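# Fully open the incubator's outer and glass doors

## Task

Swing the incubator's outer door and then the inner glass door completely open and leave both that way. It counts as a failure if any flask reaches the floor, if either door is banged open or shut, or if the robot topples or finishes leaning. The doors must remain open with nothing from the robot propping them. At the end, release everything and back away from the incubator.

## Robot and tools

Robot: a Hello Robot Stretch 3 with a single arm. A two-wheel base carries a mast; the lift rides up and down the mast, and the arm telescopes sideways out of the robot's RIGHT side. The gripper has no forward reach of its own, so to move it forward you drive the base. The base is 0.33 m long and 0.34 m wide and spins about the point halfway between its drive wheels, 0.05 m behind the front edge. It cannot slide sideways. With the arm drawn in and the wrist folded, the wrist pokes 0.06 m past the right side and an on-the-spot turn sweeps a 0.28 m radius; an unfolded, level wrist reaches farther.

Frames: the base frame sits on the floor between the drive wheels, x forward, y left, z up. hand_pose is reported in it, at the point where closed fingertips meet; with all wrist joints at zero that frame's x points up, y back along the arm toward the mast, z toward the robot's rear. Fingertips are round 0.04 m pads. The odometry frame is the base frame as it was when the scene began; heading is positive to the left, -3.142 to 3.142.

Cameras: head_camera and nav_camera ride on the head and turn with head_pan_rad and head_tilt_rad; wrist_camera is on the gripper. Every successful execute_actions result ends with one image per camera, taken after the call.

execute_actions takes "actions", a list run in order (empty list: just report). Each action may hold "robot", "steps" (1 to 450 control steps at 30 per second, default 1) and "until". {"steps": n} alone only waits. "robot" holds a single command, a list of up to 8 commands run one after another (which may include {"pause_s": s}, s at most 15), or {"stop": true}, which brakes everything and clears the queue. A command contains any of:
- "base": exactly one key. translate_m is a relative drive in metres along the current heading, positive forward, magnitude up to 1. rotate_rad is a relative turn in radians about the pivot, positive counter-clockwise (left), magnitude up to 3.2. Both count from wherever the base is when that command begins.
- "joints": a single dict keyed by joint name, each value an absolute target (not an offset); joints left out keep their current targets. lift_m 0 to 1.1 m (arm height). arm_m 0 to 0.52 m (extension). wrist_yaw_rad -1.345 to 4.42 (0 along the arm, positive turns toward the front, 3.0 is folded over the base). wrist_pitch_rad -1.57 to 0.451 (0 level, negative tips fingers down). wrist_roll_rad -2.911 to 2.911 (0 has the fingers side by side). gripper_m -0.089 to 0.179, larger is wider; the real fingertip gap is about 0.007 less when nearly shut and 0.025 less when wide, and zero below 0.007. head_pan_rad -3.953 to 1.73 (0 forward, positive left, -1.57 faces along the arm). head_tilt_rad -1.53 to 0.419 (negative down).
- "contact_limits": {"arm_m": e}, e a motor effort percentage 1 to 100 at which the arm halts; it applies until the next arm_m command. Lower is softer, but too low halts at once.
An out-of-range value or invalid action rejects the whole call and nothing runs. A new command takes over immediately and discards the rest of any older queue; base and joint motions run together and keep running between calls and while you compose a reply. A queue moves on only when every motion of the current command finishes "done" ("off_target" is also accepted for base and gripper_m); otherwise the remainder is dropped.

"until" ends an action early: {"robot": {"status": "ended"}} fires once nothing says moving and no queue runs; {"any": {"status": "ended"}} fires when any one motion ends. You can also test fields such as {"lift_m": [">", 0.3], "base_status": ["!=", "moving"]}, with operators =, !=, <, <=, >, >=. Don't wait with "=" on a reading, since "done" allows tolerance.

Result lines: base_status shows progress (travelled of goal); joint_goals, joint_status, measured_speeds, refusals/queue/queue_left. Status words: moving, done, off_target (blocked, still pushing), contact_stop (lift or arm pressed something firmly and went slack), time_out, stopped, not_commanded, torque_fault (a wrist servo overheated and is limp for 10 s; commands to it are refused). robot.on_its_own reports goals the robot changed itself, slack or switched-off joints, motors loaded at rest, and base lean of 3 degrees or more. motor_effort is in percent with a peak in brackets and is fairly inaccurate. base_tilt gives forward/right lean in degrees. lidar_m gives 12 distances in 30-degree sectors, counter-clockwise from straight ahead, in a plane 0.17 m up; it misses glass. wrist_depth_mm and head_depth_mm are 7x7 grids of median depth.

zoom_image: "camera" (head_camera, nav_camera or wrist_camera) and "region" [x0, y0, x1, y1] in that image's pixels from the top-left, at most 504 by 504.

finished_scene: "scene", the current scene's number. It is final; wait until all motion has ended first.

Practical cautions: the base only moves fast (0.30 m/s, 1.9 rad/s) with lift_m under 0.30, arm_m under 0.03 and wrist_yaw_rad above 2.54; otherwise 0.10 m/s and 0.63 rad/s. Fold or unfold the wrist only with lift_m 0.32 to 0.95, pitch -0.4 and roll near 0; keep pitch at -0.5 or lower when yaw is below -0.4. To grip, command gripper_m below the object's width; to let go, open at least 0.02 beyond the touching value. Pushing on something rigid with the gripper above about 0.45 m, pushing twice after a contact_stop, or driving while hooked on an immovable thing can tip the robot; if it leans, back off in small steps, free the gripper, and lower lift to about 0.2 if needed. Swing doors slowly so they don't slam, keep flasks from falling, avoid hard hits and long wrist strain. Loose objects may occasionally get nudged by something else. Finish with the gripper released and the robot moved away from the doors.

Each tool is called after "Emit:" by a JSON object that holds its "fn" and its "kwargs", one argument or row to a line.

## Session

Emit:
{"fn": "execute_actions", "kwargs": {
  "actions": [
    {"robot":{"joints":{"head_pan_rad":-1.0,"head_tilt_rad":-0.4}},"steps":100,"until":{"robot":{"status":"ended"}}}
  ]
}}

Scene clock: 1.10 s.
robot.base_odometry: x=+0.000 y=+0.000 heading=+0.000 (m, m, rad; robot's odometry frame)
robot.turned_by_wheels: +0.000 (rad since the last result)
robot.turned_by_imu: +0.000 (rad since the last result)
robot.base_tilt: forward=+2.1 right=+0.7 (deg)
robot.lidar_m: 1.10 1.08 1.27 2.12 2.92 3.14 2.06 2.65 2.19 1.46 1.64 1.30
robot.head_depth_mm: 1512 1633 1746 1554 2012 1813 1460 / 1565 1677 1788 1546 2079 1819 1458 / 1621 1720 1850 1540 2128 1817 1444 / 1669 1782 1890 1523 2194 1806 1449 / 1699 1835 1972 1525 2219 1798 1444 / 1764 1882 2037 1517 2080 1789 1450 / 1759 1851 1947 1512 2071 1787 1445
robot.base_status: not_commanded
robot.joint_positions: lift_m=+0.554 arm_m=+0.002 wrist_yaw_rad=+3.071 wrist_pitch_rad=-0.413 wrist_roll_rad=-0.015 gripper_m=+0.037 head_pan_rad=-0.993 head_tilt_rad=-0.395
robot.joint_goals: lift_m=+0.554 arm_m=+0.002 wrist_yaw_rad=+3.071 wrist_pitch_rad=-0.413 wrist_roll_rad=-0.015 gripper_m=+0.037 head_pan_rad=-1.000 head_tilt_rad=-0.400
robot.joint_status: lift_m=not_commanded arm_m=not_commanded wrist_yaw_rad=not_commanded wrist_pitch_rad=not_commanded wrist_roll_rad=not_commanded gripper_m=not_commanded head_pan_rad=done head_tilt_rad=done
robot.measured_speeds: translate_m=+0.000 rotate_rad=+0.000 lift_m=+0.000 arm_m=+0.000 wrist_yaw_rad=+0.000 wrist_pitch_rad=+0.000 wrist_roll_rad=+0.000 head_pan_rad=+0.000 head_tilt_rad=+0.000
robot: refusals=0 queue=done queue_left=0
robot.motor_effort: left_wheel=+0(1) right_wheel=-1(0) lift_m=+21(20) arm_m=+0(0) wrist_yaw_rad=+0(0) wrist_pitch_rad=+6(6) wrist_roll_rad=+0(0) gripper_m=+0(0) head_pan_rad=-3(31) head_tilt_rad=-2(21) (%)
robot.hand_pose: x=-0.0054 y=+0.0779 z=+0.5674 quat_wxyz=(+0.169, +0.691, +0.122, +0.692) (m; robot's base frame)
robot.wrist_depth_mm: - - - - - - - / - - - - - - - / - - - - - - - / - - - - - - - / - - - - - - - / 873 869 869 843 - 855 852 / 745 745 726 747 737 726 729
pictures: head_camera (sideways: a quarter turn clockwise sets it upright), nav_camera (sideways: a quarter turn counterclockwise sets it upright), wrist_camera
Images, in order (width x height): head_camera 896x504, nav_camera 672x504, wrist_camera 644x364.

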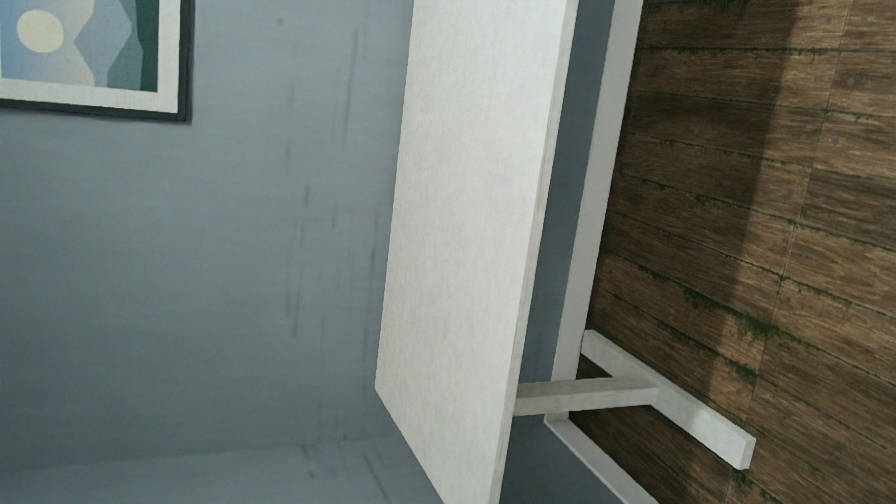

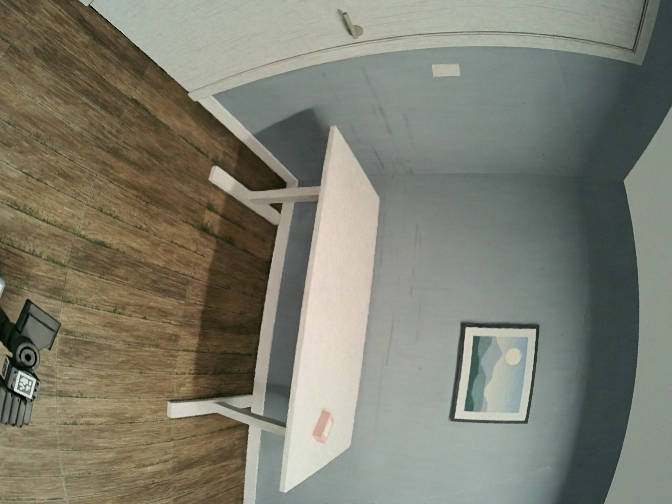

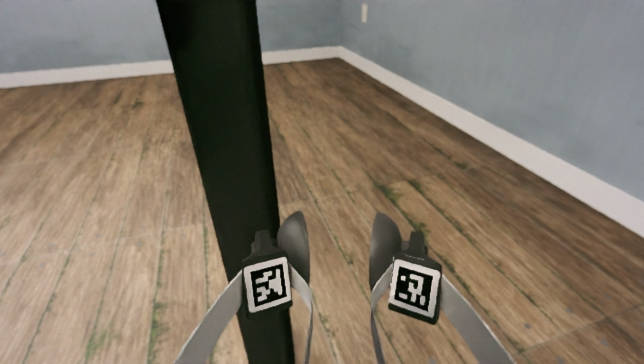

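Emit:
{"fn": "execute_actions", "kwargs": {
  "actions": [
    {"robot":{"joints":{"head_pan_rad":1.7,"head_tilt_rad":-0.4}},"steps":150,"until":{"robot":{"status":"ended"}}}
  ]
}}

Scene clock: 3.40 s.
robot.base_odometry: x=+0.000 y=+0.000 heading=+0.000 (m, m, rad; robot's odometry frame)
robot.turned_by_wheels: +0.000 (rad since the last result)
robot.turned_by_imu: +0.000 (rad since the last result)
robot.base_tilt: forward=+2.1 right=+0.8 (deg)
robot.lidar_m: 1.09 1.08 1.26 2.11 2.92 3.12 2.06 2.65 2.17 1.46 1.64 1.30
robot.head_depth_mm: 2176 2214 2288 2335 2252 1815 1464 / 2632 2808 2915 2979 2374 1817 1450 / 2689 2888 3107 3257 2381 1800 1448 / 2619 2808 3043 3217 2383 1806 1443 / 2577 2755 2945 3153 2361 1796 1440 / 2557 2705 2921 3061 2364 1779 1439 / 2482 2645 2891 3052 2403 1853 -
robot.base_status: not_commanded
robot.joint_positions: lift_m=+0.554 arm_m=+0.002 wrist_yaw_rad=+3.071 wrist_pitch_rad=-0.413 wrist_roll_rad=-0.015 gripper_m=+0.037 head_pan_rad=+1.693 head_tilt_rad=-0.395
robot.joint_goals: lift_m=+0.554 arm_m=+0.002 wrist_yaw_rad=+3.071 wrist_pitch_rad=-0.413 wrist_roll_rad=-0.015 gripper_m=+0.037 head_pan_rad=+1.700 head_tilt_rad=-0.400
robot.joint_status: lift_m=not_commanded arm_m=not_commanded wrist_yaw_rad=not_commanded wrist_pitch_rad=not_commanded wrist_roll_rad=not_commanded gripper_m=not_commanded head_pan_rad=done head_tilt_rad=done
robot.measured_speeds: translate_m=+0.000 rotate_rad=+0.000 lift_m=+0.000 arm_m=+0.000 wrist_yaw_rad=+0.000 wrist_pitch_rad=+0.000 wrist_roll_rad=+0.000 head_pan_rad=+0.000 head_tilt_rad=+0.000
robot: refusals=0 queue=done queue_left=0
robot.motor_effort: left_wheel=+0(0) right_wheel=-1(1) lift_m=+21(20) arm_m=+0(0) wrist_yaw_rad=-1(0) wrist_pitch_rad=+6(7) wrist_roll_rad=+0(1) gripper_m=+0(1) head_pan_rad=+3(33) head_tilt_rad=-2(3) (%)
robot.hand_pose: x=-0.0054 y=+0.0779 z=+0.5674 quat_wxyz=(+0.169, +0.691, +0.122, +0.692) (m; robot's base frame)
robot.wrist_depth_mm: - - - - - - - / - - - - - - - / - - - - - - - / - - - - - - - / - - - - - - - / 877 886 863 866 - 852 847 / 746 742 718 741 730 727 724
pictures: head_camera (sideways: a quarter turn clockwise sets it upright), nav_camera (sideways: a quarter turn counterclockwise sets it upright), wrist_camera
Images, in order (width x height): head_camera 896x504, nav_camera 672x504, wrist_camera 644x364.

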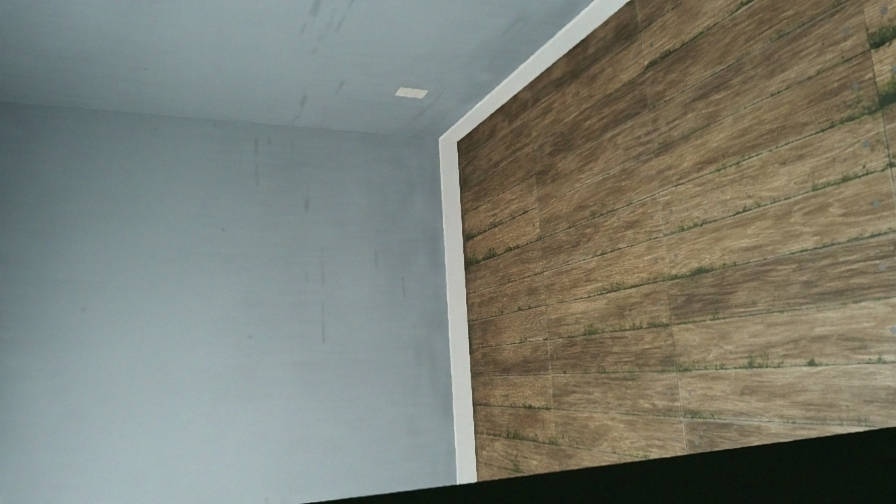

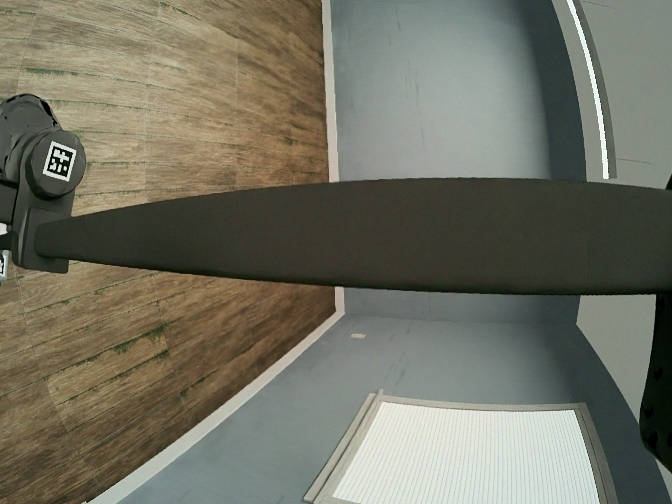

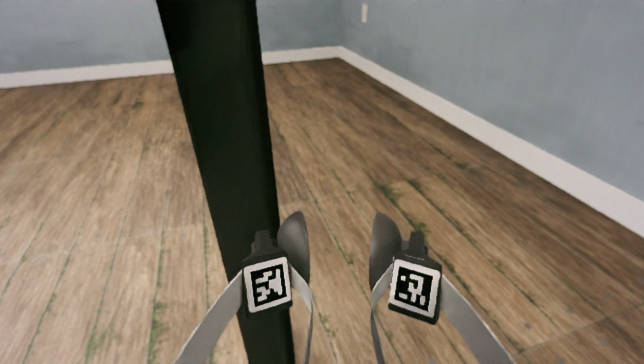

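Rotate the base left and look.

Emit:
{"fn": "execute_actions", "kwargs": {
  "actions": [
    {"robot":{"base":{"rotate_rad":2.4},"joints":{"head_pan_rad":0,"head_tilt_rad":-0.4}},"steps":300,"until":{"robot":{"status":"ended"}}}
  ]
}}

Scene clock: 8.47 s.
robot.base_odometry: x=+0.000 y=+0.000 heading=+2.400 (m, m, rad; robot's odometry frame)
robot.turned_by_wheels: +2.400 (rad since the last result)
robot.turned_by_imu: +2.376 (rad since the last result)
robot.base_tilt: forward=+2.1 right=+0.8 (deg)
robot.lidar_m: 3.05 2.16 2.06 2.59 1.46 1.84 1.56 1.13 1.09 1.16 1.60 2.92
robot.head_depth_mm: 2570 2730 2880 3032 2415 1819 1453 / 2704 2851 3045 3218 2376 1809 1457 / 2862 3040 3220 3350 2377 1801 1452 / 3005 3261 3483 3518 2390 1800 1450 / 3176 3452 3680 3471 2383 1797 1449 / 3351 3570 3874 3500 2397 1787 1445 / 3168 3282 3500 3456 2362 1778 1438
robot.base_status: done (rotate_rad +2.3999 of +2.4000)
robot.joint_positions: lift_m=+0.554 arm_m=+0.002 wrist_yaw_rad=+3.071 wrist_pitch_rad=-0.413 wrist_roll_rad=-0.015 gripper_m=+0.037 head_pan_rad=+0.007 head_tilt_rad=-0.395
robot.joint_goals: lift_m=+0.554 arm_m=+0.002 wrist_yaw_rad=+3.071 wrist_pitch_rad=-0.413 wrist_roll_rad=-0.015 gripper_m=+0.037 head_pan_rad=+0.000 head_tilt_rad=-0.400
robot.joint_status: lift_m=not_commanded arm_m=not_commanded wrist_yaw_rad=not_commanded wrist_pitch_rad=not_commanded wrist_roll_rad=not_commanded gripper_m=not_commanded head_pan_rad=done head_tilt_rad=done
robot.measured_speeds: translate_m=+0.000 rotate_rad=+0.000 lift_m=+0.000 arm_m=+0.000 wrist_yaw_rad=+0.000 wrist_pitch_rad=+0.000 wrist_roll_rad=+0.000 head_pan_rad=+0.000 head_tilt_rad=+0.000
robot: refusals=0 queue=done queue_left=0
robot.motor_effort: left_wheel=-1(5) right_wheel=+4(9) lift_m=+21(21) arm_m=+0(0) wrist_yaw_rad=+0(0) wrist_pitch_rad=+6(6) wrist_roll_rad=+1(0) gripper_m=+0(0) head_pan_rad=-3(37) head_tilt_rad=-2(4) (%)
robot.hand_pose: x=-0.0054 y=+0.0779 z=+0.5674 quat_wxyz=(+0.169, +0.691, +0.122, +0.692) (m; robot's base frame)
robot.wrist_depth_mm: - - - - - - - / - - - - - - - / - - - - - - - / - - - - - - - / - - - - - - - / 878 870 862 853 - 862 849 / 739 744 723 728 738 739 726
pictures: head_camera (sideways: a quarter turn clockwise sets it upright), nav_camera (sideways: a quarter turn counterclockwise sets it upright), wrist_camera
Images, in order (width x height): head_camera 896x504, nav_camera 672x504, wrist_camera 644x364.

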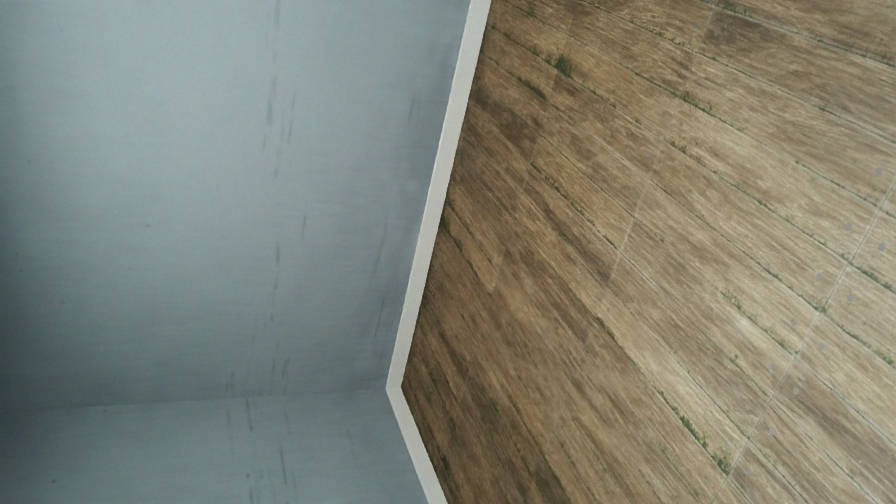

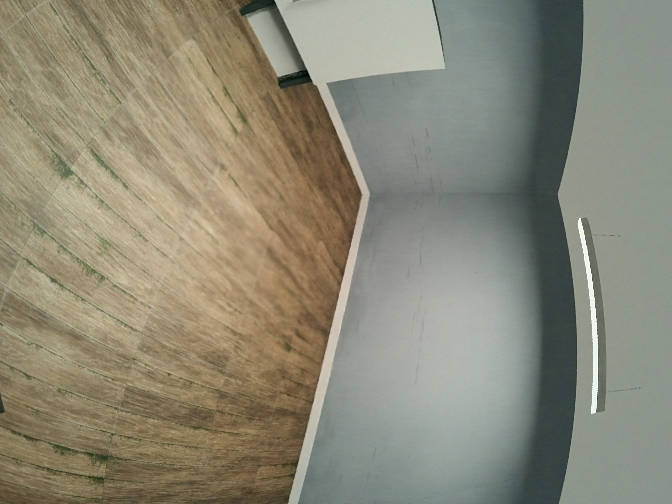

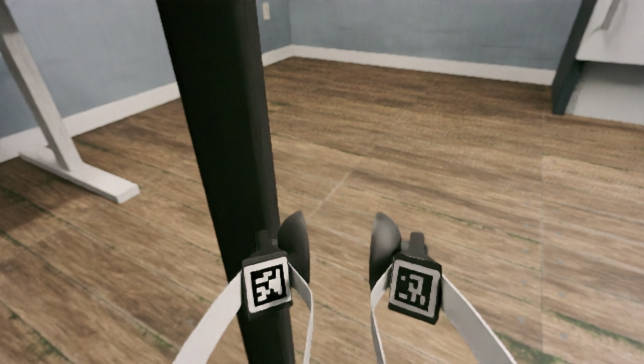

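Emit:
{"fn": "execute_actions", "kwargs": {
  "actions": [
    {"robot":{"joints":{"head_pan_rad":0.8}},"steps":300,"until":{"robot":{"status":"ended"}}}
  ]
}}

Scene clock: 9.87 s.
robot.base_odometry: x=+0.000 y=+0.000 heading=+2.400 (m, m, rad; robot's odometry frame)
robot.turned_by_wheels: +0.000 (rad since the last result)
robot.turned_by_imu: +0.000 (rad since the last result)
robot.base_tilt: forward=+2.1 right=+0.7 (deg)
robot.lidar_m: 3.04 2.16 2.05 2.59 1.46 1.84 1.57 1.13 1.08 1.16 1.60 2.92
robot.head_depth_mm: 2594 2797 3019 3215 2416 1819 1451 / 2517 2671 2891 3102 2407 1815 1452 / 2480 2552 2103 2277 2391 1816 1456 / 2408 2511 2048 2217 2359 1792 1455 / 2346 2435 1989 2202 2346 1790 1445 / 2284 2453 2617 2817 2380 1794 1442 / 2236 2373 2524 2746 2347 1789 1437
robot.base_status: done (rotate_rad +2.3999 of +2.4000)
robot.joint_positions: lift_m=+0.554 arm_m=+0.002 wrist_yaw_rad=+3.071 wrist_pitch_rad=-0.413 wrist_roll_rad=-0.015 gripper_m=+0.037 head_pan_rad=+0.793 head_tilt_rad=-0.395
robot.joint_goals: lift_m=+0.554 arm_m=+0.002 wrist_yaw_rad=+3.071 wrist_pitch_rad=-0.413 wrist_roll_rad=-0.015 gripper_m=+0.037 head_pan_rad=+0.800 head_tilt_rad=-0.400
robot.joint_status: lift_m=not_commanded arm_m=not_commanded wrist_yaw_rad=not_commanded wrist_pitch_rad=not_commanded wrist_roll_rad=not_commanded gripper_m=not_commanded head_pan_rad=done head_tilt_rad=done
robot.measured_speeds: translate_m=+0.000 rotate_rad=+0.000 lift_m=+0.000 arm_m=+0.000 wrist_yaw_rad=+0.000 wrist_pitch_rad=+0.000 wrist_roll_rad=+0.000 head_pan_rad=+0.000 head_tilt_rad=+0.000
robot: refusals=0 queue=done queue_left=0
robot.motor_effort: left_wheel=-1(2) right_wheel=+3(3) lift_m=+21(20) arm_m=+0(0) wrist_yaw_rad=+0(0) wrist_pitch_rad=+6(7) wrist_roll_rad=+0(0) gripper_m=+0(0) head_pan_rad=+3(39) head_tilt_rad=-2(3) (%)
robot.hand_pose: x=-0.0054 y=+0.0779 z=+0.5674 quat_wxyz=(+0.169, +0.691, +0.122, +0.692) (m; robot's base frame)
robot.wrist_depth_mm: - - - - - - - / - - - - - - - / - - - - - - - / - - - - - - - / - - - - - - - / 884 872 868 863 - 858 843 / 752 755 714 739 731 734 727
pictures: head_camera (sideways: a quarter turn clockwise sets it upright), nav_camera (sideways: a quarter turn counterclockwise sets it upright), wrist_camera
Images, in order (width x height): head_camera 896x504, nav_camera 672x504, wrist_camera 644x364.

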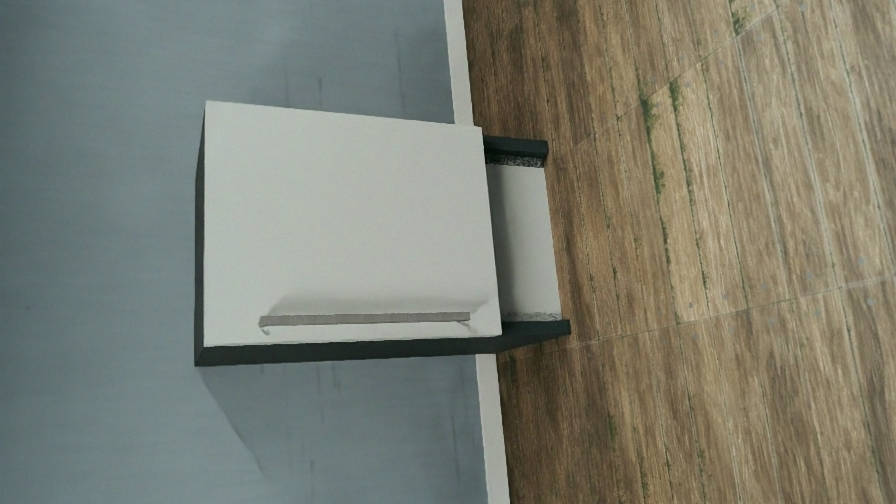

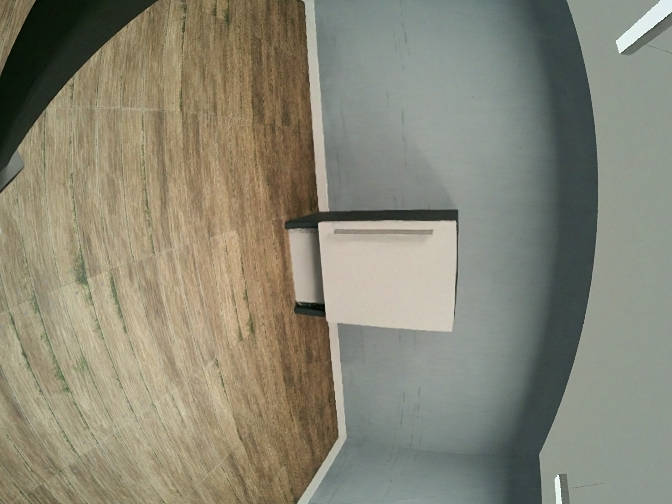

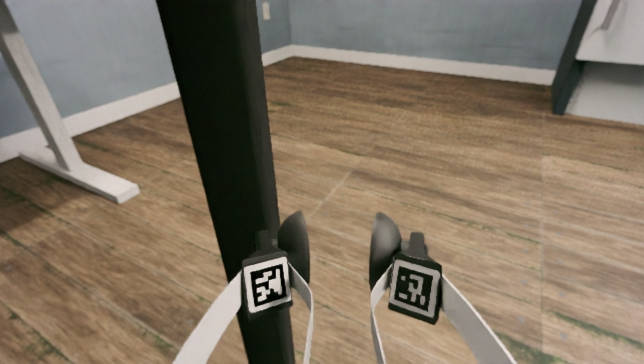

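Emit:
{"fn": "execute_actions", "kwargs": {
  "actions": [
    {"robot":[{"base":{"rotate_rad":0.828},"joints":{"lift_m":0.27,"head_pan_rad":-1.57,"head_tilt_rad":-0.5}},{"base":{"translate_m":1.0}},{"base":{"rotate_rad":1.80}},{"joints":{"lift_m":0.53}},{"joints":{"wrist_yaw_rad":0,"gripper_m":0.1}},{"joints":{"wrist_pitch_rad":0,"arm_m":0.2}}],"steps":450,"until":{"robot":{"status":"ended"}}},
    {"steps":300,"until":{"robot":{"status":"ended"}}}
  ]
}}

Scene clock: 29.60 s.
robot.base_odometry: x=-0.996 y=-0.086 heading=-1.255 (m, m, rad; robot's odometry frame)
robot.turned_by_wheels: +2.628 (rad since the last result)
robot.turned_by_imu: +2.588 (rad since the last result)
robot.base_tilt: forward=+2.1 right=+0.7 (deg)
robot.lidar_m: 2.05 1.67 2.14 2.07 2.18 2.80 2.71 2.34 1.15 1.07 1.74 2.12
robot.head_depth_mm: 1423 923 990 1083 1216 1512 1361 / 1426 928 990 1094 1219 1507 1386 / 1431 941 978 1076 1202 1519 1386 / 1431 1552 1677 1863 1993 1592 1411 / 1430 1551 1703 1889 2005 1631 1347 / 1438 1554 1701 1896 2006 1625 1341 / 1430 1558 1708 1885 2018 1621 1343
robot.base_status: done (rotate_rad +1.7999 of +1.8000)
robot.joint_positions: lift_m=+0.530 arm_m=+0.200 wrist_yaw_rad=+0.001 wrist_pitch_rad=-0.027 wrist_roll_rad=-0.015 gripper_m=+0.100 head_pan_rad=-1.563 head_tilt_rad=-0.494
robot.joint_goals: lift_m=+0.530 arm_m=+0.200 wrist_yaw_rad=+0.000 wrist_pitch_rad=+0.000 wrist_roll_rad=-0.015 gripper_m=+0.100 head_pan_rad=-1.570 head_tilt_rad=-0.500
robot.joint_status: lift_m=done arm_m=done wrist_yaw_rad=done wrist_pitch_rad=done wrist_roll_rad=not_commanded gripper_m=done head_pan_rad=done head_tilt_rad=done
robot.measured_speeds: translate_m=+0.000 rotate_rad=+0.000 lift_m=+0.000 arm_m=+0.000 wrist_yaw_rad=+0.000 wrist_pitch_rad=+0.000 wrist_roll_rad=+0.000 head_pan_rad=+0.000 head_tilt_rad=+0.000
robot: refusals=0 queue=done queue_left=0
robot.motor_effort: left_wheel=-1(7) right_wheel=+3(15) lift_m=+25(25) arm_m=+3(2) wrist_yaw_rad=-1(2) wrist_pitch_rad=+13(14) wrist_roll_rad=+0(0) gripper_m=-1(80) head_pan_rad=-2(32) head_tilt_rad=-2(10) (%)
robot.hand_pose: x=-0.0213 y=-0.6002 z=+0.6376 quat_wxyz=(+0.713, +0.010, -0.701, -0.009) (m; robot's base frame)
robot.wrist_depth_mm: - - - - 515 506 503 / - - - - 531 526 510 / - - - - 550 542 528 / - - - - 562 558 545 / - - - - 583 572 562 / - - - - 605 580 582 / - - - - 722 729 598
pictures: head_camera (sideways: a quarter turn clockwise sets it upright), nav_camera (sideways: a quarter turn counterclockwise sets it upright), wrist_camera
Images, in order (width x height): head_camera 896x504, nav_camera 672x504, wrist_camera 644x364.

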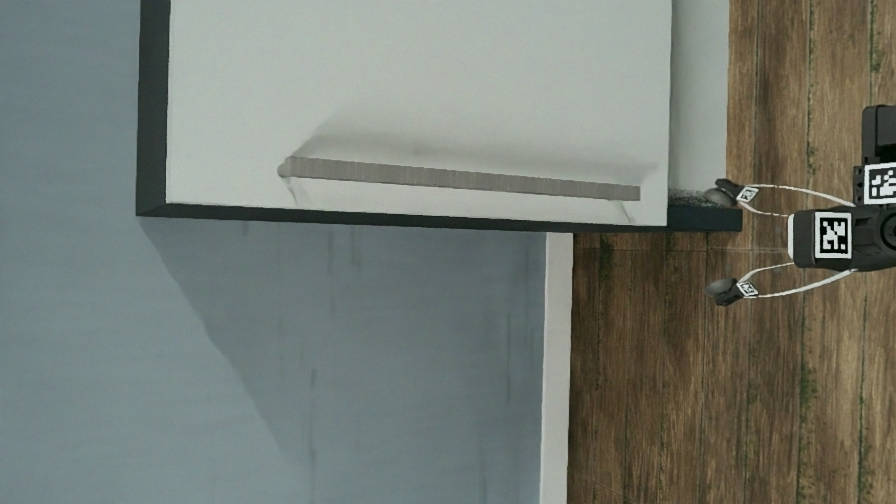

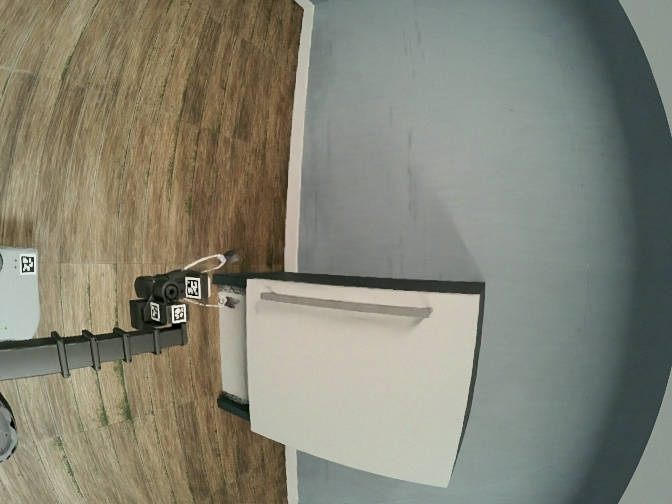

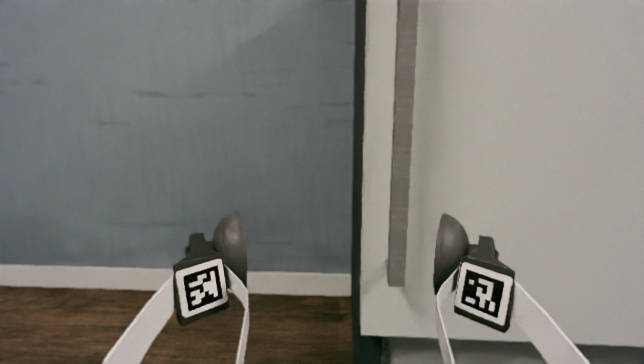

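Emit:
{"fn": "execute_actions", "kwargs": {
  "actions": [
    {"robot":[{"joints":{"arm_m":0.0}},{"base":{"rotate_rad":0.94}},{"base":{"translate_m":-0.136}},{"base":{"rotate_rad":-0.94}},{"joints":{"arm_m":0.3}}],"steps":450,"until":{"robot":{"status":"ended"}}}
  ]
}}

Scene clock: 43.40 s.
robot.base_odometry: x=-1.126 y=-0.044 heading=-1.255 (m, m, rad; robot's odometry frame)
robot.turned_by_wheels: +0.000 (rad since the last result)
robot.turned_by_imu: -0.002 (rad since the last result)
robot.base_tilt: forward=+2.1 right=+0.8 (deg)
robot.lidar_m: 2.13 1.79 2.26 2.18 2.30 2.73 2.64 2.19 1.04 0.95 1.63 2.20
robot.head_depth_mm: 1326 825 870 960 1068 1211 1349 / 1326 828 874 961 1073 1214 1384 / 1326 830 876 965 1075 1218 - / 1331 1059 897 972 1078 1198 1308 / 1327 1448 1583 1765 1909 1627 1344 / 1341 1454 1595 1766 1911 1622 1339 / 1339 1456 1592 1755 1902 1620 1335
robot.base_status: done (rotate_rad -0.9399 of -0.9400)
robot.joint_positions: lift_m=+0.530 arm_m=+0.300 wrist_yaw_rad=+0.000 wrist_pitch_rad=-0.026 wrist_roll_rad=-0.015 gripper_m=+0.100 head_pan_rad=-1.563 head_tilt_rad=-0.494
robot.joint_goals: lift_m=+0.530 arm_m=+0.300 wrist_yaw_rad=+0.000 wrist_pitch_rad=+0.000 wrist_roll_rad=-0.015 gripper_m=+0.100 head_pan_rad=-1.570 head_tilt_rad=-0.500
robot.joint_status: lift_m=done arm_m=done wrist_yaw_rad=done wrist_pitch_rad=done wrist_roll_rad=not_commanded gripper_m=done head_pan_rad=done head_tilt_rad=done
robot.measured_speeds: translate_m=+0.000 rotate_rad=+0.000 lift_m=+0.000 arm_m=+0.000 wrist_yaw_rad=+0.000 wrist_pitch_rad=+0.000 wrist_roll_rad=+0.000 head_pan_rad=+0.000 head_tilt_rad=+0.000
robot: refusals=0 queue=done queue_left=0
robot.motor_effort: left_wheel=+0(5) right_wheel=-3(9) lift_m=+24(25) arm_m=+2(2) wrist_yaw_rad=-1(1) wrist_pitch_rad=+13(13) wrist_roll_rad=+1(0) gripper_m=+0(0) head_pan_rad=-2(3) head_tilt_rad=-3(4) (%)
robot.hand_pose: x=-0.0213 y=-0.7002 z=+0.6377 quat_wxyz=(+0.713, +0.010, -0.701, -0.009) (m; robot's base frame)
robot.wrist_depth_mm: - 993 972 327 323 319 313 / - - 998 338 331 325 319 / - - - 348 344 335 331 / - - - 357 353 343 340 / - - - 371 362 353 351 / - - - 383 374 364 362 / - - - 395 384 384 371
pictures: head_camera (sideways: a quarter turn clockwise sets it upright), nav_camera (sideways: a quarter turn counterclockwise sets it upright), wrist_camera
Images, in order (width x height): head_camera 896x504, nav_camera 672x504, wrist_camera 644x364.

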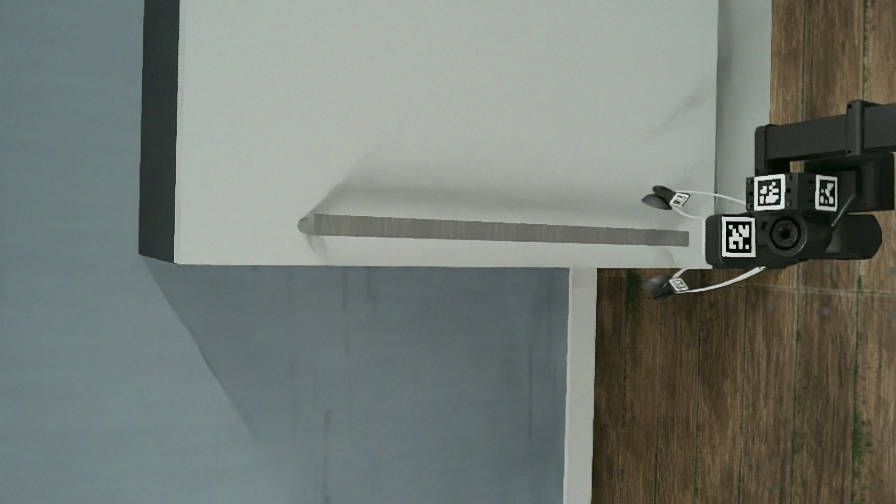

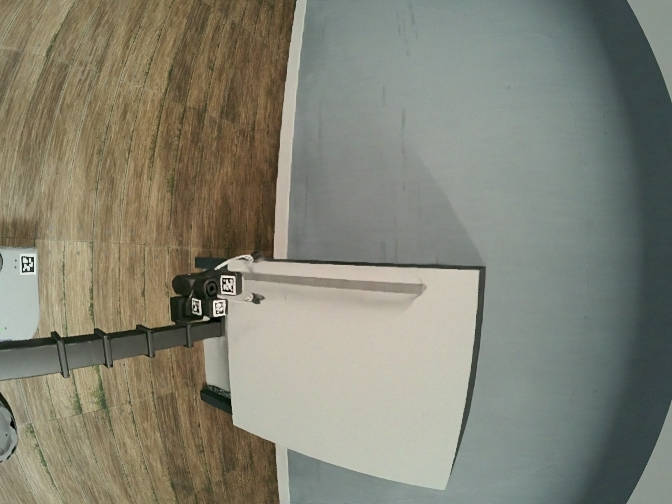

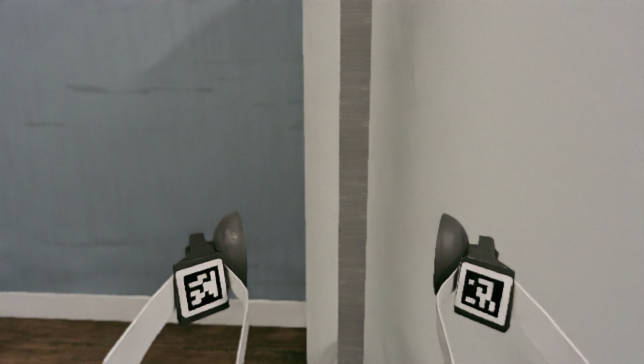

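Emit:
{"fn": "execute_actions", "kwargs": {
  "actions": [
    {"robot":[{"joints":{"arm_m":0.445,"lift_m":0.545,"gripper_m":0.08}},{"joints":{"gripper_m":-0.065}},{"joints":{"arm_m":0.37},"contact_limits":{"arm_m":24}}],"steps":300,"until":{"robot":{"status":"ended"}}},
    {"robot":{"joints":{"arm_m":0.29,"wrist_yaw_rad":0.2,"gripper_m":-0.05},"base":{"translate_m":-0.06}},"steps":150,"until":{"robot":{"status":"ended"}}}
  ]
}}

Scene clock: 51.90 s.
robot.base_odometry: x=-1.144 y=+0.013 heading=-1.256 (m, m, rad; robot's odometry frame)
robot.turned_by_wheels: -0.001 (rad since the last result)
robot.turned_by_imu: -0.054 (rad since the last result)
robot.base_tilt: forward=+2.1 right=+0.8 (deg)
robot.lidar_m: 2.18 1.84 2.29 2.18 2.26 2.72 2.58 2.32 1.06 0.95 1.61 2.12
robot.head_depth_mm: 1342 746 791 882 1001 1158 1349 / 1337 725 764 847 961 1098 1369 / 1342 711 735 817 915 1033 - / 1331 702 702 760 847 966 1282 / 1326 862 707 789 893 1506 1309 / 1326 1433 1577 1737 1901 1618 1335 / 1318 1429 1567 1722 1903 1605 1333
robot.base_status: done (translate_m -0.0600 of -0.0600)
robot.joint_positions: lift_m=+0.545 arm_m=+0.290 wrist_yaw_rad=+0.176 wrist_pitch_rad=-0.027 wrist_roll_rad=-0.015 gripper_m=-0.042 head_pan_rad=-1.563 head_tilt_rad=-0.495
robot.joint_goals: lift_m=+0.545 arm_m=+0.290 wrist_yaw_rad=+0.200 wrist_pitch_rad=+0.000 wrist_roll_rad=-0.015 gripper_m=-0.044 head_pan_rad=-1.570 head_tilt_rad=-0.500
robot.joint_status: lift_m=done arm_m=done wrist_yaw_rad=off_target wrist_pitch_rad=done wrist_roll_rad=not_commanded gripper_m=off_target head_pan_rad=done head_tilt_rad=done
robot.measured_speeds: translate_m=+0.000 rotate_rad=+0.000 lift_m=+0.000 arm_m=+0.000 wrist_yaw_rad=+0.000 wrist_pitch_rad=+0.000 wrist_roll_rad=+0.000 head_pan_rad=+0.000 head_tilt_rad=+0.000
robot: refusals=0 queue=dropped queue_left=0
robot.on_its_own: gripper_m is held at -0.044, not at your -0.050, by its stall guard, which is still easing; right_wheel is at rest, and its effort (+23) is outside its rest range (-18 to +18); wrist_yaw_rad is at rest, and its effort (+22) is outside its rest range (-12 to +12)
robot.motor_effort: left_wheel=-7(34) right_wheel=+23(55) lift_m=+25(26) arm_m=-3(5) wrist_yaw_rad=+22(68) wrist_pitch_rad=+13(15) wrist_roll_rad=+0(0) gripper_m=-30(100) head_pan_rad=-2(2) head_tilt_rad=-3(2) (%)
robot.hand_pose: x=+0.0233 y=-0.6870 z=+0.6524 quat_wxyz=(+0.711, +0.072, -0.698, +0.053) (m; robot's base frame)
robot.wrist_depth_mm: - - - 138 186 189 194 / - - - 143 191 195 199 / - - - 147 197 201 206 / - - - 153 203 208 213 / - - - 133 208 215 220 / - - - 137 - 223 229 / - - - 215 226 231 235
pictures: head_camera (sideways: a quarter turn clockwise sets it upright), nav_camera (sideways: a quarter turn counterclockwise sets it upright), wrist_camera
Images, in order (width x height): head_camera 896x504, nav_camera 672x504, wrist_camera 644x364.

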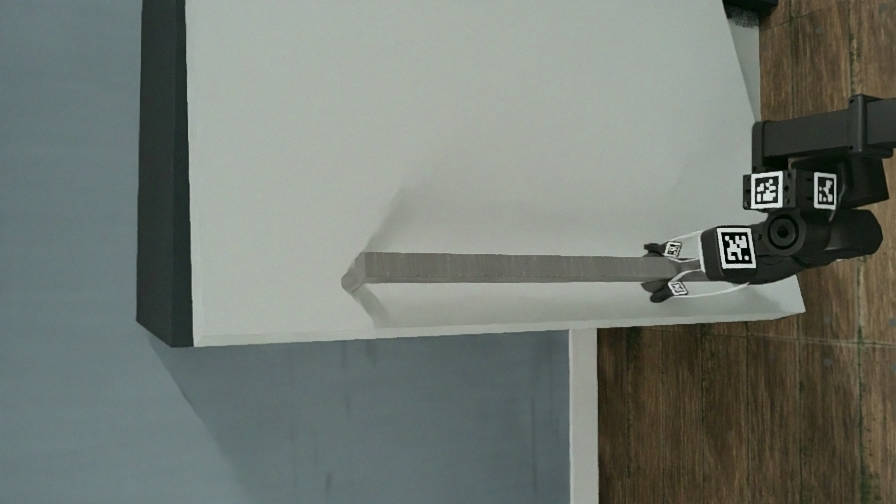

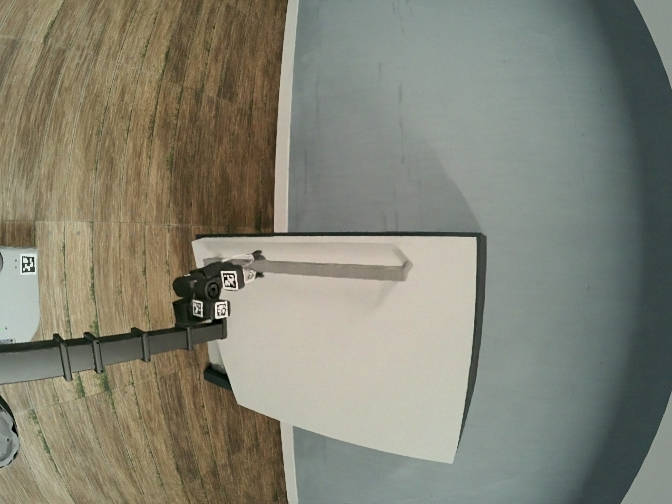

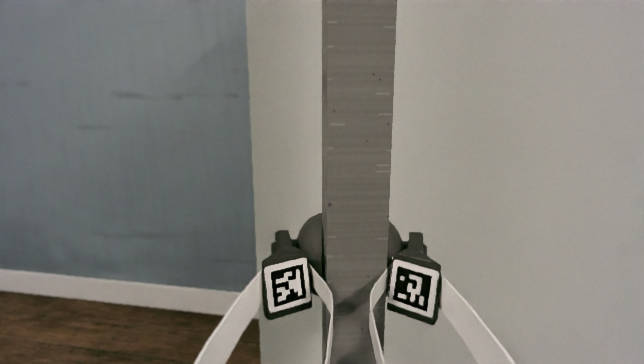

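Emit:
{"fn": "execute_actions", "kwargs": {
  "actions": [
    {"robot":{"joints":{"arm_m":0.17,"wrist_yaw_rad":0.4,"gripper_m":-0.03},"base":{"translate_m":-0.065}},"steps":150,"until":{"robot":{"status":"ended"}}},
    {"robot":{"joints":{"arm_m":0.07,"wrist_yaw_rad":0.6,"gripper_m":-0.04},"base":{"translate_m":-0.09}},"steps":150,"until":{"robot":{"status":"ended"}}}
  ]
}}

Scene clock: 58.80 s.
robot.base_odometry: x=-1.192 y=+0.161 heading=-1.256 (m, m, rad; robot's odometry frame)
robot.turned_by_wheels: +0.000 (rad since the last result)
robot.turned_by_imu: -0.348 (rad since the last result)
robot.base_tilt: forward=+2.1 right=+0.8 (deg)
robot.lidar_m: 2.30 1.93 2.48 2.19 2.20 2.38 2.50 2.48 1.99 1.03 0.98 1.71
robot.head_depth_mm: 1641 1810 1997 2293 2080 1638 1350 / 1574 1736 1911 2148 2063 1631 1352 / 1510 855 900 1041 1226 1544 1349 / 1450 705 689 768 868 993 1284 / 1402 900 559 609 669 720 638 / 1351 882 469 487 514 576 644 / 1299 859 413 431 475 533 663
robot.base_status: done (translate_m -0.0900 of -0.0900)
robot.joint_positions: lift_m=+0.545 arm_m=+0.071 wrist_yaw_rad=+0.441 wrist_pitch_rad=-0.028 wrist_roll_rad=-0.016 gripper_m=-0.029 head_pan_rad=-1.563 head_tilt_rad=-0.495
robot.joint_goals: lift_m=+0.545 arm_m=+0.070 wrist_yaw_rad=+0.486 wrist_pitch_rad=+0.000 wrist_roll_rad=-0.016 gripper_m=-0.030 head_pan_rad=-1.570 head_tilt_rad=-0.500
robot.joint_status: lift_m=done arm_m=done wrist_yaw_rad=off_target wrist_pitch_rad=done wrist_roll_rad=not_commanded gripper_m=off_target head_pan_rad=done head_tilt_rad=done
robot.measured_speeds: translate_m=+0.000 rotate_rad=+0.000 lift_m=+0.000 arm_m=+0.000 wrist_yaw_rad=+0.000 wrist_pitch_rad=+0.000 wrist_roll_rad=+0.000 head_pan_rad=+0.000 head_tilt_rad=+0.000
robot: refusals=0 queue=dropped queue_left=0
robot.on_its_own: wrist_yaw_rad is held at +0.486, not at your +0.600, by its stall guard, which is still easing; gripper_m is held at -0.030, not at your -0.040, by its stall guard, which is still easing
robot.motor_effort: left_wheel=-4(30) right_wheel=+15(55) lift_m=+24(24) arm_m=-6(10) wrist_yaw_rad=+42(93) wrist_pitch_rad=+14(14) wrist_roll_rad=+1(0) gripper_m=-31(100) head_pan_rad=-2(2) head_tilt_rad=-3(2) (%)
robot.hand_pose: x=+0.0876 y=-0.4470 z=+0.6522 quat_wxyz=(+0.698, +0.163, -0.682, +0.146) (m; robot's base frame)
robot.wrist_depth_mm: - - 153 125 226 300 444 / - - 156 129 235 314 470 / - - 160 132 243 329 507 / - - 164 137 254 347 550 / - - 171 134 262 369 605 / - - 172 132 137 402 - / - - 187 151 288 441 -
pictures: head_camera (sideways: a quarter turn clockwise sets it upright), nav_camera (sideways: a quarter turn counterclockwise sets it upright), wrist_camera
replaced: robot.wrist_yaw_rad: its motion had ended off_target
Images, in order (width x height): head_camera 896x504, nav_camera 672x504, wrist_camera 644x364.

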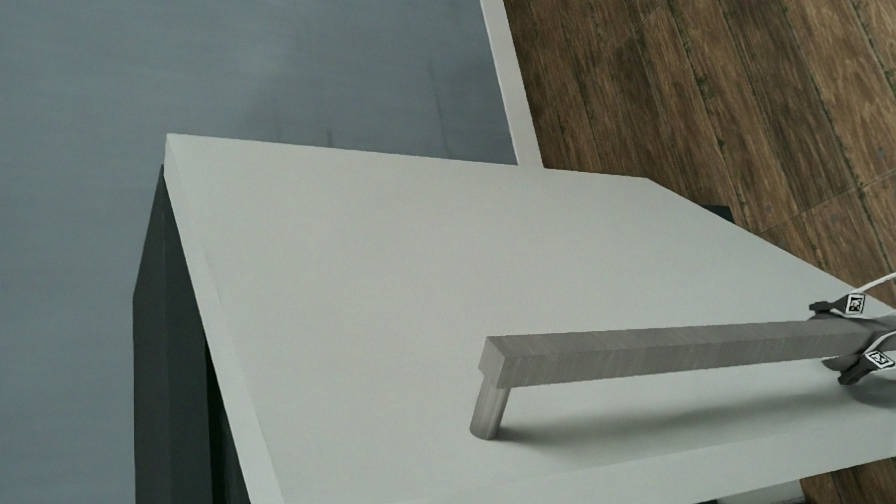

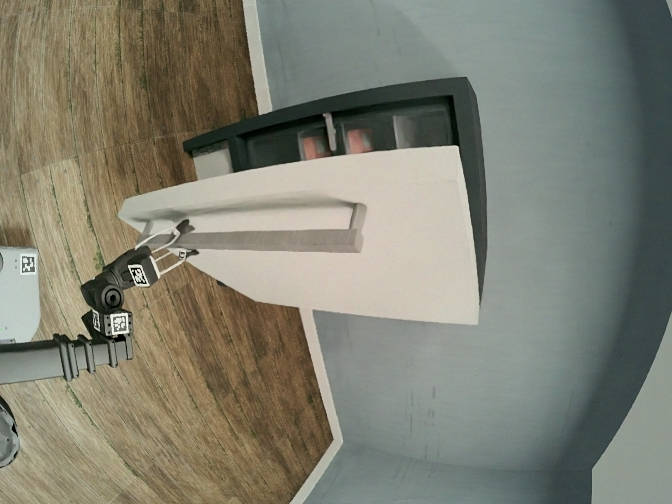

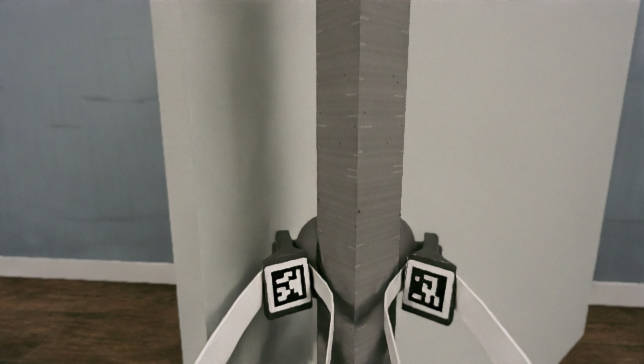

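Emit:
{"fn": "execute_actions", "kwargs": {
  "actions": [
    {"robot":{"joints":{"gripper_m":0.09,"wrist_yaw_rad":0.45}},"steps":50,"until":{"robot":{"status":"ended"}}},
    {"robot":{"joints":{"arm_m":0.0},"base":{"translate_m":-0.03}},"steps":80,"until":{"robot":{"status":"ended"}}},
    {"robot":{"joints":{"wrist_yaw_rad":1.3,"gripper_m":0.0}},"steps":80,"until":{"robot":{"status":"ended"}}}
  ]
}}

Scene clock: 64.03 s.
robot.base_odometry: x=-1.201 y=+0.189 heading=-1.256 (m, m, rad; robot's odometry frame)
robot.turned_by_wheels: +0.000 (rad since the last result)
robot.turned_by_imu: +0.000 (rad since the last result)
robot.base_tilt: forward=+2.1 right=+0.7 (deg)
robot.lidar_m: 2.33 1.95 2.49 2.19 2.19 2.37 2.48 2.44 2.01 1.04 0.99 1.73
robot.head_depth_mm: 1660 1832 2026 2302 2066 1640 1356 / 1583 1745 1925 2158 2083 1639 1352 / 1526 939 995 1130 1920 1584 1353 / 1467 778 778 864 977 1118 1341 / 1408 698 640 698 769 853 960 / 1362 881 544 585 619 570 676 / 1312 859 472 490 519 580 641
robot.base_status: done (translate_m -0.0300 of -0.0300)
robot.joint_positions: lift_m=+0.545 arm_m=+0.002 wrist_yaw_rad=+1.298 wrist_pitch_rad=-0.027 wrist_roll_rad=-0.016 gripper_m=+0.000 head_pan_rad=-1.563 head_tilt_rad=-0.495
robot.joint_goals: lift_m=+0.545 arm_m=+0.000 wrist_yaw_rad=+1.300 wrist_pitch_rad=+0.000 wrist_roll_rad=-0.016 gripper_m=+0.000 head_pan_rad=-1.570 head_tilt_rad=-0.500
robot.joint_status: lift_m=done arm_m=done wrist_yaw_rad=done wrist_pitch_rad=done wrist_roll_rad=not_commanded gripper_m=done head_pan_rad=done head_tilt_rad=done
robot.measured_speeds: translate_m=+0.000 rotate_rad=+0.000 lift_m=+0.000 arm_m=+0.000 wrist_yaw_rad=+0.000 wrist_pitch_rad=+0.000 wrist_roll_rad=+0.000 head_pan_rad=+0.000 head_tilt_rad=+0.000
robot: refusals=0 queue=done queue_left=0
robot.motor_effort: left_wheel=+0(4) right_wheel=-1(14) lift_m=+24(24) arm_m=-1(7) wrist_yaw_rad=+2(42) wrist_pitch_rad=+14(13) wrist_roll_rad=+1(1) gripper_m=-2(84) head_pan_rad=-2(3) head_tilt_rad=-2(2) (%)
robot.hand_pose: x=+0.2247 y=-0.2156 z=+0.6525 quat_wxyz=(+0.574, +0.432, -0.553, +0.423) (m; robot's base frame)
robot.wrist_depth_mm: - - - - - - - / - - - - - - - / - - - - - - - / - - - - - - 646 / - - - - - - 654 / - - - - - - 663 / - - - - - - 683
pictures: head_camera (sideways: a quarter turn clockwise sets it upright), nav_camera (sideways: a quarter turn counterclockwise sets it upright), wrist_camera
Images, in order (width x height): head_camera 896x504, nav_camera 672x504, wrist_camera 644x364.

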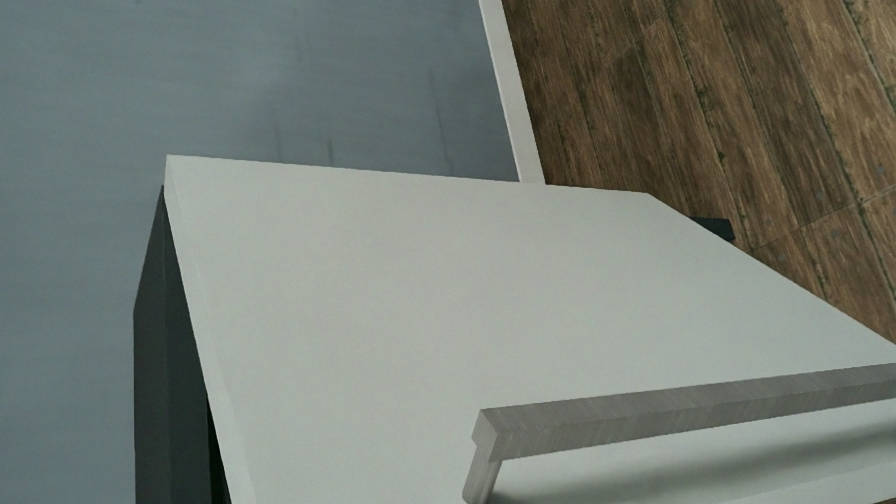

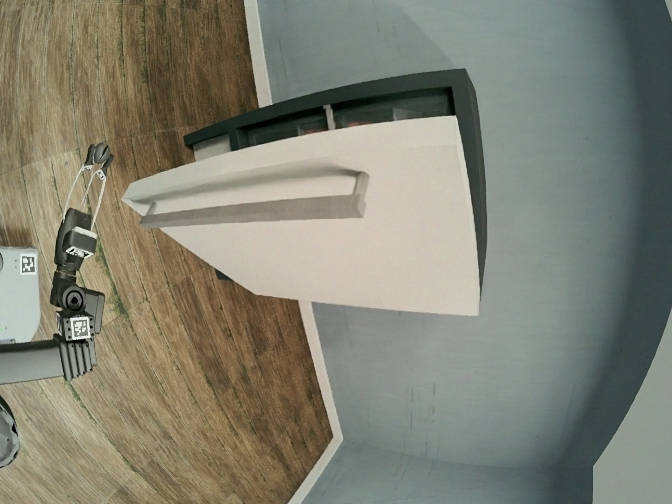

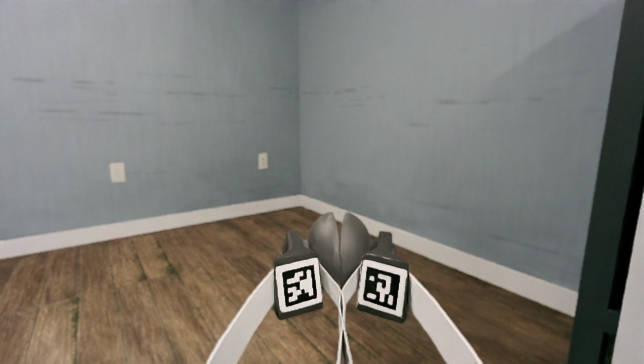

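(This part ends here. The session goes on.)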